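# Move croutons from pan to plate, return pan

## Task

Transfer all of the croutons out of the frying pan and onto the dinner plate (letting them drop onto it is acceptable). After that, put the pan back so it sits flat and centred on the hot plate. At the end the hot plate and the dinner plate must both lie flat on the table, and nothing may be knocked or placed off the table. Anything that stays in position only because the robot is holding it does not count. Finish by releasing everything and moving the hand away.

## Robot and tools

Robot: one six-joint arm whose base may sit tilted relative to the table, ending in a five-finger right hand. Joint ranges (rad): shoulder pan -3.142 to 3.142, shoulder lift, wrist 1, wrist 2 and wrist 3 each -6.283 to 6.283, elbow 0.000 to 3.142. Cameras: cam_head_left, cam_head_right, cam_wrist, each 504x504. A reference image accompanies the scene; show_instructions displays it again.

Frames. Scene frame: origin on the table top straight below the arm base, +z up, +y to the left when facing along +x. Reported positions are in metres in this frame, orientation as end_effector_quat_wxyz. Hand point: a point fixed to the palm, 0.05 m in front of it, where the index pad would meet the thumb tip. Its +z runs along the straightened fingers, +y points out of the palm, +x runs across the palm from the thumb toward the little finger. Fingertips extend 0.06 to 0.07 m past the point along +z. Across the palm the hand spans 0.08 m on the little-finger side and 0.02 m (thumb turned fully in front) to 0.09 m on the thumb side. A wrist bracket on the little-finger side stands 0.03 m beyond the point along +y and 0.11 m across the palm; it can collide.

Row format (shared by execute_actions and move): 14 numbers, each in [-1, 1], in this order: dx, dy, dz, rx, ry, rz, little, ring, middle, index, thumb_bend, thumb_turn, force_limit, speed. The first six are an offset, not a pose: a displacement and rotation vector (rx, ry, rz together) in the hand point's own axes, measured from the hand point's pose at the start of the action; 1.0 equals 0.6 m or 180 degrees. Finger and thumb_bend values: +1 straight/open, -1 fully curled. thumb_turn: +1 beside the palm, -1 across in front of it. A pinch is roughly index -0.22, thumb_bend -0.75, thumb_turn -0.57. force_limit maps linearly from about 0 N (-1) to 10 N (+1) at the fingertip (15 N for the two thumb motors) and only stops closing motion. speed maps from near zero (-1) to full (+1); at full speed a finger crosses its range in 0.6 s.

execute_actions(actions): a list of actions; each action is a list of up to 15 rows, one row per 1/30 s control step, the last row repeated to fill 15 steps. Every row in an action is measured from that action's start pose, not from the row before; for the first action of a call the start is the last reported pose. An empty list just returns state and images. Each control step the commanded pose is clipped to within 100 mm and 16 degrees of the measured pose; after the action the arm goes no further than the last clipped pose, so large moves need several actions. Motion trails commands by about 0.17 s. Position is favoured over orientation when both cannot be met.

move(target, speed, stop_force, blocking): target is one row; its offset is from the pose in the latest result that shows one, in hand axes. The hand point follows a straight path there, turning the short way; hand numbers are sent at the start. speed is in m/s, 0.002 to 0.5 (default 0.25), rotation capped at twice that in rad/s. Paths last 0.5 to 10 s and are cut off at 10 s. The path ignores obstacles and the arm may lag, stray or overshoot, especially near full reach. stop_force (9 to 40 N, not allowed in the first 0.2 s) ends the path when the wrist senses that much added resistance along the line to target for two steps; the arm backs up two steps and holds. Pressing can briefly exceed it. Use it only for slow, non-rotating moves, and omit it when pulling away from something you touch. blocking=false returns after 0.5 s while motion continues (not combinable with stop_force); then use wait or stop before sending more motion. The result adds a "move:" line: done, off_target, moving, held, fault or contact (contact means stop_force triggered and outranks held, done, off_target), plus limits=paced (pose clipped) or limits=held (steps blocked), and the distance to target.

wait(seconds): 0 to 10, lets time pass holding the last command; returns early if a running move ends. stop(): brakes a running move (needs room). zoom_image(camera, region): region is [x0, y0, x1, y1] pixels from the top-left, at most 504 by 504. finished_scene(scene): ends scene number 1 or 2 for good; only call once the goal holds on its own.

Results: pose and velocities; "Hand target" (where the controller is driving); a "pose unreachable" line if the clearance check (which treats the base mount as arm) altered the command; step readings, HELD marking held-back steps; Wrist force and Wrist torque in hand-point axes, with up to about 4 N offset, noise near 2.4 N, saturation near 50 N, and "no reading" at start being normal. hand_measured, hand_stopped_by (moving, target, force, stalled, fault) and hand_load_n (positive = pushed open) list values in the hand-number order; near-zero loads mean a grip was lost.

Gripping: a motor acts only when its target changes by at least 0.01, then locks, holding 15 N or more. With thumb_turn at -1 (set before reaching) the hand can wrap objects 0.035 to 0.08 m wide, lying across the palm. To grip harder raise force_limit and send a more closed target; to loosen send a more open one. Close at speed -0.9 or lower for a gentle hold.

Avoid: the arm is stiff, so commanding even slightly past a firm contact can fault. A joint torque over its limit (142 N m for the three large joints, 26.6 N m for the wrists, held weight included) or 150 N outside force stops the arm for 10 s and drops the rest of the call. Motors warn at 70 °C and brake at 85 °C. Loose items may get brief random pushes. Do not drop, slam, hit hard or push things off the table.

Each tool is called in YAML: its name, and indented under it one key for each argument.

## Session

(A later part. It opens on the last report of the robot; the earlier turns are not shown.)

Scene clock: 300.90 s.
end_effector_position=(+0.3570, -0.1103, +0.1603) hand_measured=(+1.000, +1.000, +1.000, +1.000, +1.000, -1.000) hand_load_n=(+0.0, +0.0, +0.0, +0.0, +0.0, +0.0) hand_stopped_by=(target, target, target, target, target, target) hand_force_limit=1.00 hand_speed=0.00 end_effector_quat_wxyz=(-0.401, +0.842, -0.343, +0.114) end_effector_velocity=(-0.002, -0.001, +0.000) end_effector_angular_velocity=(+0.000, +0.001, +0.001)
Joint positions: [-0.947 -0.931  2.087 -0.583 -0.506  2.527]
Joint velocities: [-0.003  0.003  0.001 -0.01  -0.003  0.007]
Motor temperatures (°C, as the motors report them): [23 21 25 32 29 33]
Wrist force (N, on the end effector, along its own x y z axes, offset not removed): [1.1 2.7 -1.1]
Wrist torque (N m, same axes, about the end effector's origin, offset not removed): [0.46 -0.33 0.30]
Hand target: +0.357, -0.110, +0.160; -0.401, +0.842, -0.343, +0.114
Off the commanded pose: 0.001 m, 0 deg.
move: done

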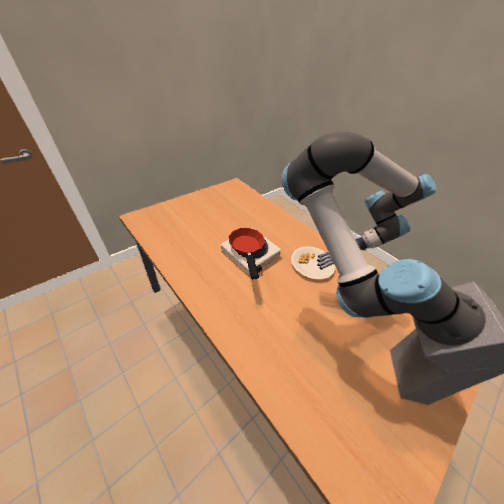

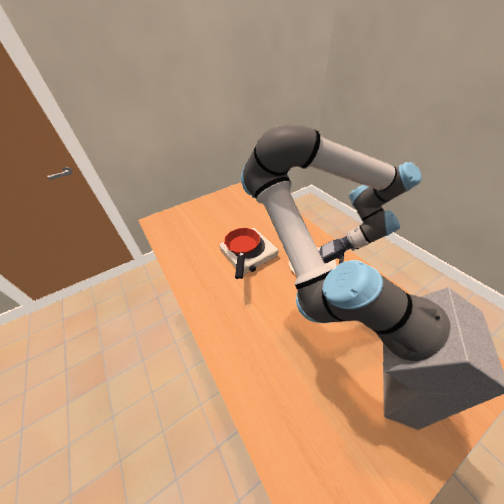

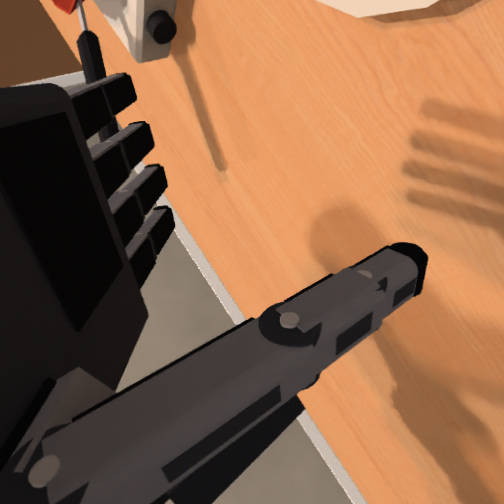

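move:
  target: [-0.04,-0.42,0.48,0,0,0,1,1,1,1,1,-1,1,0]
  speed: 0.15

move:
  target: [0.02,0.122,0.112,0,0,0,1,1,1,1,1,-1,1,0]
  speed: 0.05

move:
  target: [0,0,0,0,0,0,-1,-1,-1,-1,-1,-1,1,-0.4]

move:
  target: [-0.024,0.028,-0.028,0,0,0,-1,-1,-1,-1,-1,-1,1,-0.4]
  speed: 0.015

move:
  target: [0,0,0,0,0,0,1,1,1,1,1,-1,1,0]

move:
  target: [-0.02,-0.12,-0.11,0,0,0,1,1,1,1,1,-1,1,0]
  speed: 0.08

move:
  target: [0.06,0.4,-0.46,0,0,0,1,1,1,1,1,-1,1,0]
  speed: 0.15

zoom_image:
  camera: "cam_head_left"
  region: [200,205,310,295]

Scene clock: 311.77 s.
end_effector_position=(+0.5958, +0.1883, +0.1630) hand_measured=(+1.000, +1.000, +1.000, +1.000, +1.000, -1.000) hand_load_n=(+0.0, +0.0, +0.0, +0.0, +0.0, +0.0) hand_stopped_by=(target, target, target, target, target, target) hand_force_limit=1.00 hand_speed=0.00 end_effector_quat_wxyz=(-0.400, +0.842, -0.343, +0.114) end_effector_velocity=(+0.001, +0.002, +0.000) end_effector_angular_velocity=(-0.014, -0.006, -0.010)
Joint positions: [-0.367 -1.256  1.909  1.402 -0.3    0.968]
Joint velocities: [ 0.004 -0.01   0.024  0.055 -0.007 -0.071]
Motor temperatures (°C, as the motors report them): [23 21 25 32 29 33]
Wrist force (N, on the end effector, along its own x y z axes, offset not removed): [-3.5 1.7 -2.6]
Wrist torque (N m, same axes, about the end effector's origin, offset not removed): [0.50 0.51 0.08]
Hand target: +0.596, +0.188, +0.163; -0.400, +0.842, -0.343, +0.115
Off the commanded pose: 0.002 m, 0 deg.
move: done

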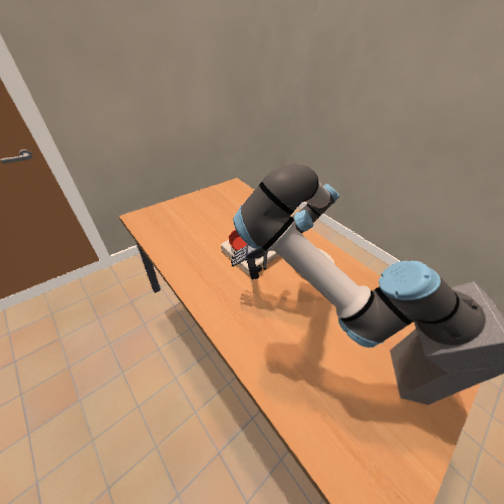

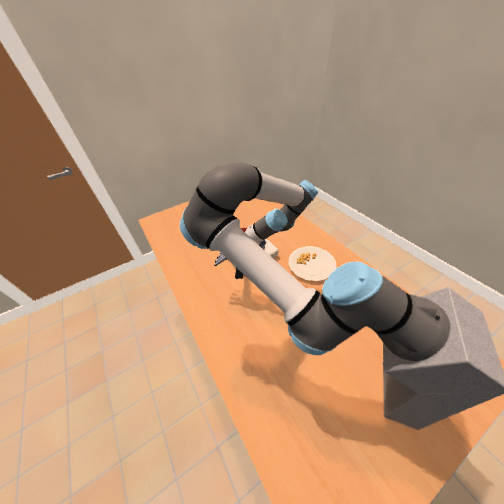

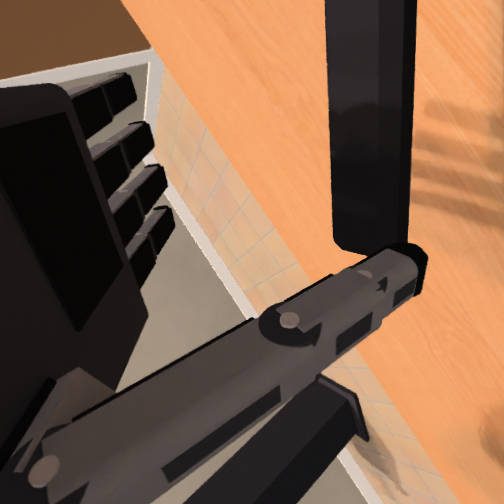

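Scene clock: 314.20 s.
end_effector_position=(+0.6002, +0.1875, +0.0631) hand_measured=(+1.000, +1.000, +1.000, +1.000, +1.000, -1.000) hand_load_n=(+0.0, +0.0, +0.0, +0.0, +0.0, +0.0) hand_stopped_by=(target, target, target, target, target, target) hand_force_limit=1.00 hand_speed=0.00 end_effector_quat_wxyz=(-0.400, +0.842, -0.343, +0.114) end_effector_velocity=(+0.000, +0.000, -0.002) end_effector_angular_velocity=(-0.000, -0.001, +0.001)
Joint positions: [-0.17  -1.046  1.858  1.65  -0.427  0.534]
Joint velocities: [ 0.005  0.005 -0.002  0.003 -0.004 -0.007]
Motor temperatures (°C, as the motors report them): [23 21 25 32 29 33]
Wrist force (N, on the end effector, along its own x y z axes, offset not removed): [-1.7 1.4 -2.8]
Wrist torque (N m, same axes, about the end effector's origin, offset not removed): [0.33 0.24 0.13]
Hand target: +0.600, +0.187, +0.063; -0.400, +0.842, -0.343, +0.114
Off the commanded pose: 0.000 m, 0 deg.
move: done

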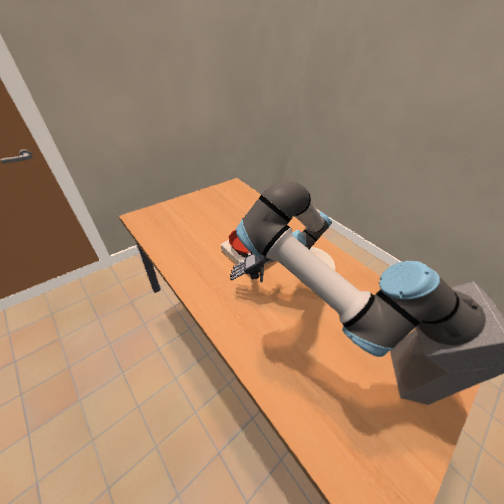

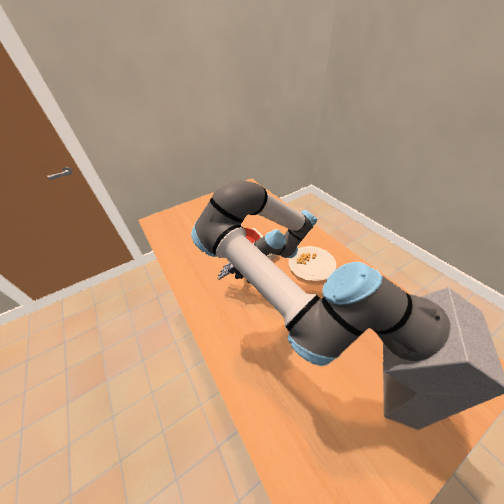

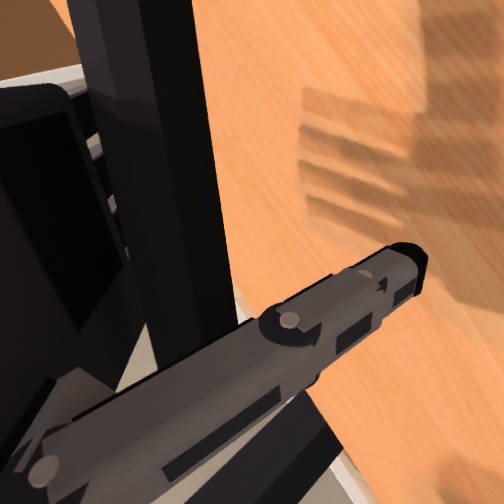

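Scene clock: 316.47 s.
end_effector_position=(+0.6002, +0.1875, +0.0631) hand_measured=(-0.958, -0.998, -0.580, -1.000, -0.044, -1.000) hand_load_n=(+2.0, +8.5, +12.0, +0.0, +15.5, +1.5) hand_stopped_by=(force, target, force, target, force, target) hand_force_limit=1.00 hand_speed=-0.40 end_effector_quat_wxyz=(-0.400, +0.842, -0.343, +0.114) end_effector_velocity=(+0.000, +0.001, +0.000) end_effector_angular_velocity=(+0.000, +0.001, +0.000)
Joint positions: [-0.17  -1.046  1.858  1.65  -0.427  0.534]
Joint velocities: [ 0.001 -0.001  0.     0.001  0.     0.   ]
Motor temperatures (°C, as the motors report them): [23 21 25 32 29 33]
Wrist force (N, on the end effector, along its own x y z axes, offset not removed): [-3.9 4.1 -2.9]
Wrist torque (N m, same axes, about the end effector's origin, offset not removed): [0.80 0.34 0.24]
Hand target: +0.600, +0.187, +0.063; -0.400, +0.842, -0.343, +0.114
Off the commanded pose: 0.000 m, 0 deg.
move: done

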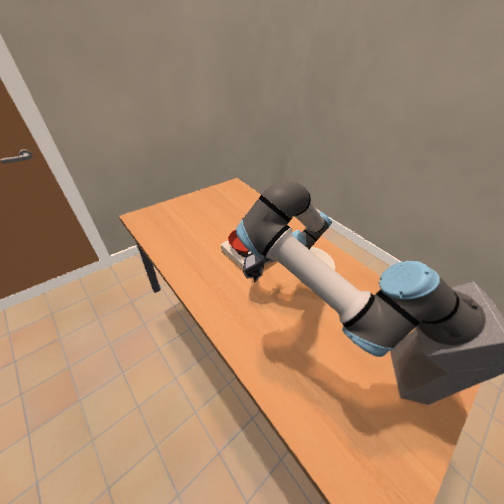

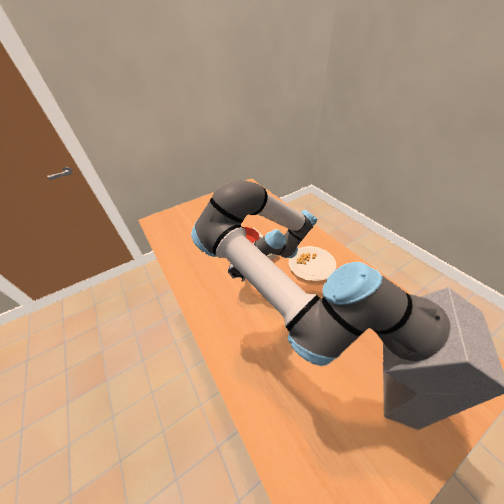

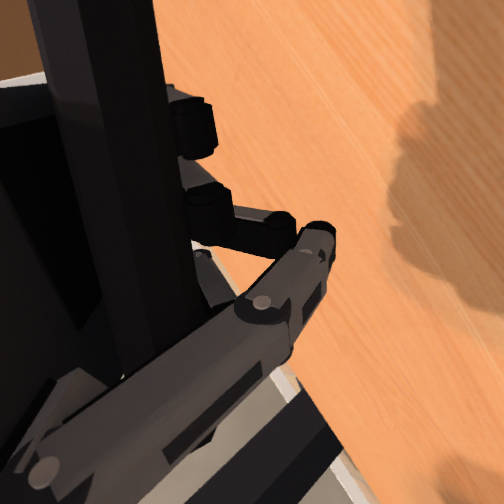

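Scene clock: 318.57 s.
end_effector_position=(+0.5739, +0.1797, +0.0626) hand_measured=(-0.958, -0.998, -0.580, -1.000, -0.044, -1.000) hand_load_n=(+2.0, +9.0, +12.0, +0.0, +15.5, +1.5) hand_stopped_by=(force, target, force, target, force, target) hand_force_limit=1.00 hand_speed=-0.40 end_effector_quat_wxyz=(-0.400, +0.842, -0.343, +0.114) end_effector_velocity=(-0.003, -0.001, +0.000) end_effector_angular_velocity=(-0.000, -0.000, +0.001)
Joint positions: [-0.186 -1.035  1.915  1.558 -0.415  0.56 ]
Joint velocities: [-0.002  0.002  0.005 -0.011  0.002  0.003]
Motor temperatures (°C, as the motors report them): [23 21 25 32 29 33]
Wrist force (N, on the end effector, along its own x y z axes, offset not removed): [-1.5 1.1 -0.4]
Wrist torque (N m, same axes, about the end effector's origin, offset not removed): [0.54 -0.04 -0.04]
Hand target: +0.574, +0.180, +0.063; -0.400, +0.842, -0.343, +0.114
Off the commanded pose: 0.000 m, 0 deg.
move: done

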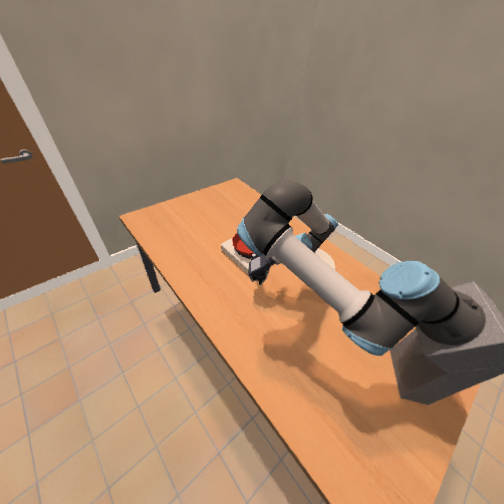

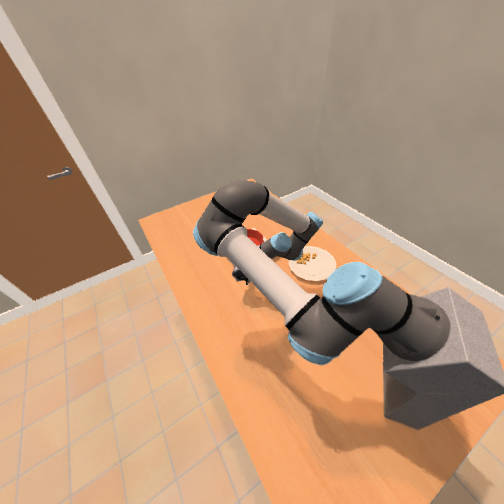

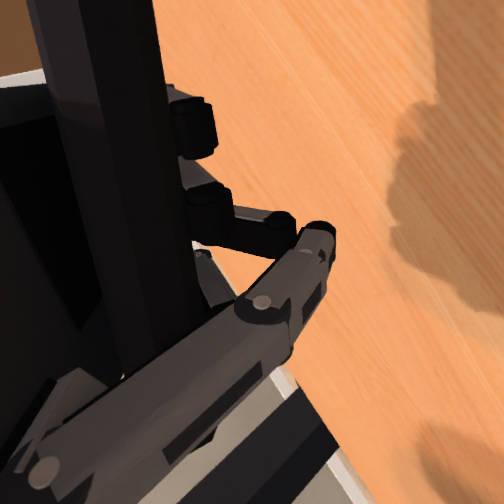

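Scene clock: 320.07 s.
end_effector_position=(+0.5739, +0.1797, +0.0626) hand_measured=(+1.000, +1.000, +1.000, +1.000, +1.000, -1.000) hand_load_n=(+0.0, +0.0, +0.0, +0.0, +0.0, +0.0) hand_stopped_by=(target, target, target, target, target, target) hand_force_limit=1.00 hand_speed=0.00 end_effector_quat_wxyz=(-0.400, +0.842, -0.343, +0.114) end_effector_velocity=(+0.000, -0.000, +0.000) end_effector_angular_velocity=(-0.000, +0.000, -0.001)
Joint positions: [-0.186 -1.035  1.915  1.558 -0.415  0.56 ]
Joint velocities: [-0.001 -0.001  0.     0.001  0.     0.   ]
Motor temperatures (°C, as the motors report them): [23 21 25 32 29 33]
Wrist force (N, on the end effector, along its own x y z axes, offset not removed): [-0.1 2.1 -3.7]
Wrist torque (N m, same axes, about the end effector's origin, offset not removed): [0.46 -0.02 0.08]
Hand target: +0.574, +0.180, +0.063; -0.400, +0.842, -0.343, +0.114
Off the commanded pose: 0.000 m, 0 deg.
move: done

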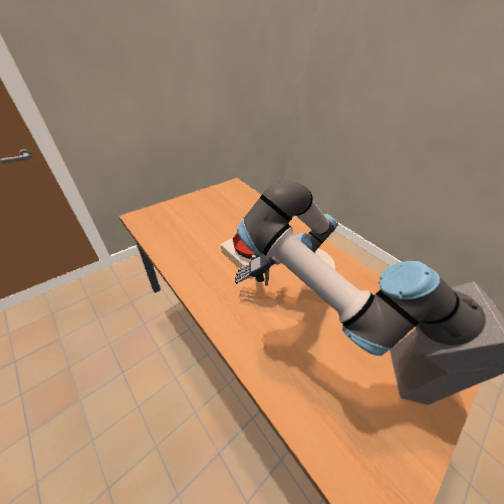

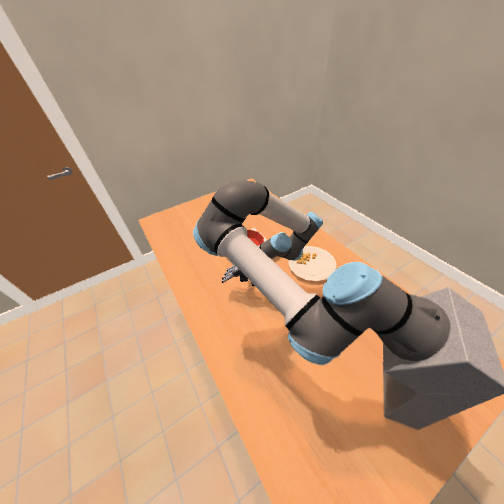

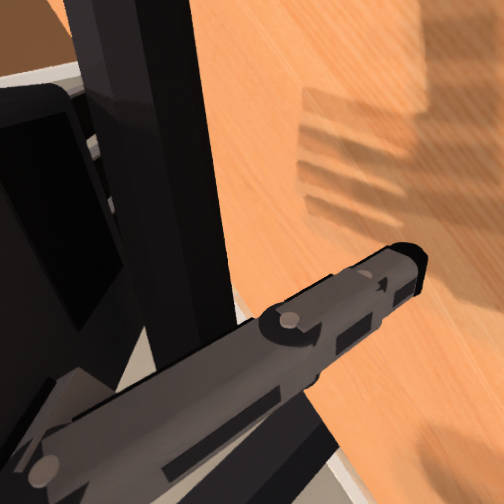

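Scene clock: 321.80 s.
end_effector_position=(+0.5695, +0.1807, +0.1608) hand_measured=(+1.000, +1.000, +1.000, +1.000, +1.000, -1.000) hand_load_n=(+0.0, +0.0, +0.0, +0.0, +0.0, +0.0) hand_stopped_by=(target, target, target, target, target, target) hand_force_limit=1.00 hand_speed=0.00 end_effector_quat_wxyz=(-0.400, +0.842, -0.343, +0.114) end_effector_velocity=(-0.000, -0.000, +0.003) end_effector_angular_velocity=(+0.005, -0.001, +0.002)
Joint positions: [-0.391 -1.257  1.964  1.28  -0.29   1.038]
Joint velocities: [-0.008 -0.005 -0.007 -0.031  0.001  0.045]
Motor temperatures (°C, as the motors report them): [23 21 25 32 29 33]
Wrist force (N, on the end effector, along its own x y z axes, offset not removed): [0.1 3.4 -0.6]
Wrist torque (N m, same axes, about the end effector's origin, offset not removed): [0.59 -0.11 0.08]
Hand target: +0.569, +0.181, +0.161; -0.400, +0.842, -0.343, +0.114
Off the commanded pose: 0.000 m, 0 deg.
move: done

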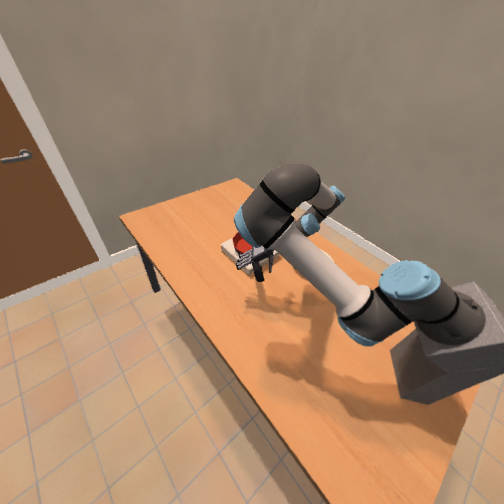

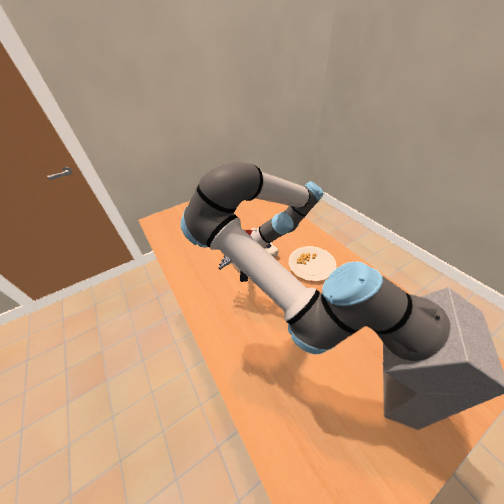

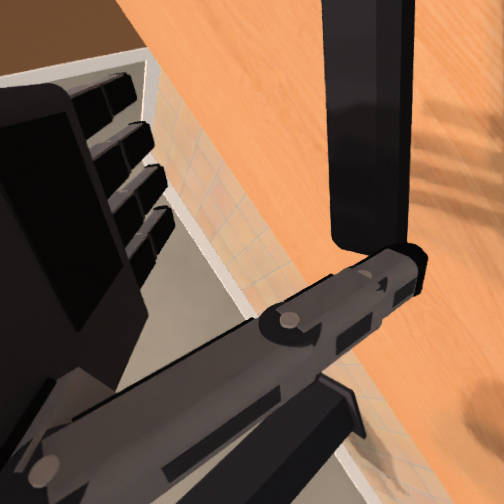

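Scene clock: 324.87 s.
end_effector_position=(+0.3512, -0.1136, +0.1581) hand_measured=(+1.000, +1.000, +1.000, +1.000, +1.000, -1.000) hand_load_n=(+0.0, +0.0, +0.0, +0.0, +0.0, +0.0) hand_stopped_by=(target, target, target, target, target, target) hand_force_limit=1.00 hand_speed=0.00 end_effector_quat_wxyz=(-0.401, +0.842, -0.343, +0.114) end_effector_velocity=(-0.001, -0.002, +0.001) end_effector_angular_velocity=(-0.001, +0.000, -0.001)
Joint positions: [-0.951 -0.916  2.089 -0.606 -0.512  2.534]
Joint velocities: [-0.005  0.003  0.    -0.008 -0.002  0.006]
Motor temperatures (°C, as the motors report them): [23 21 25 32 29 33]
Wrist force (N, on the end effector, along its own x y z axes, offset not removed): [-1.7 0.4 -3.3]
Wrist torque (N m, same axes, about the end effector's origin, offset not removed): [0.30 0.31 0.00]
Hand target: +0.351, -0.114, +0.158; -0.401, +0.842, -0.343, +0.114
Off the commanded pose: 0.001 m, 0 deg.
move: done

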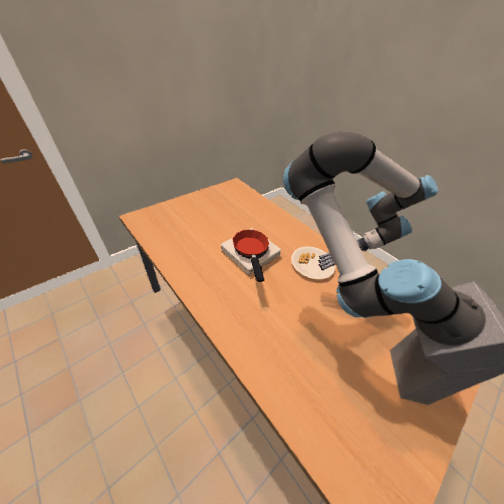

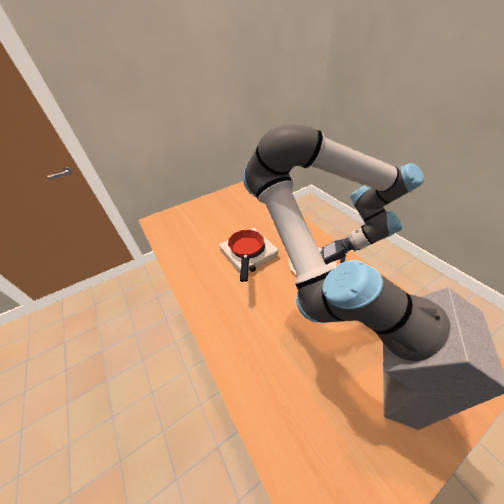

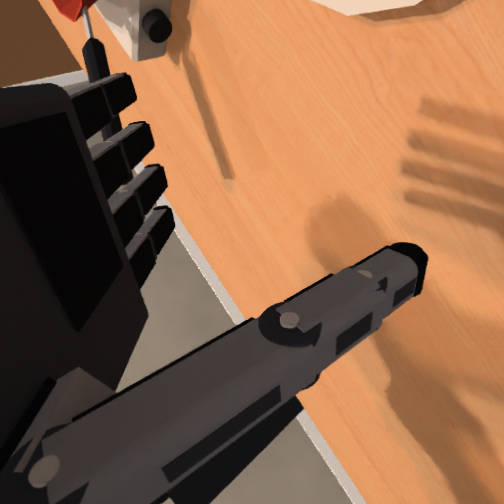

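Region (200, 205, 310, 295) of cam_head_left's 504x504 image, scaled by 4.582, with more detail than that image has; it fills the top 412 rows of this view, and the rest is white.

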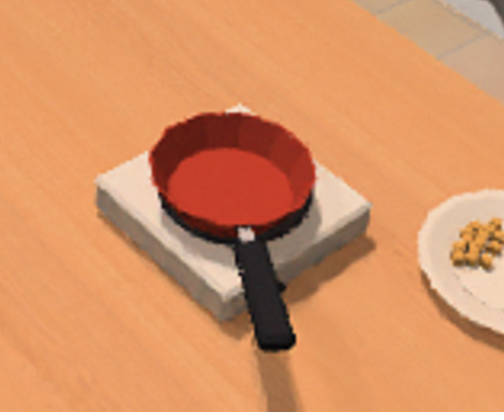

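finished_scene:
  scene: 2

The scene is finished: the task was done.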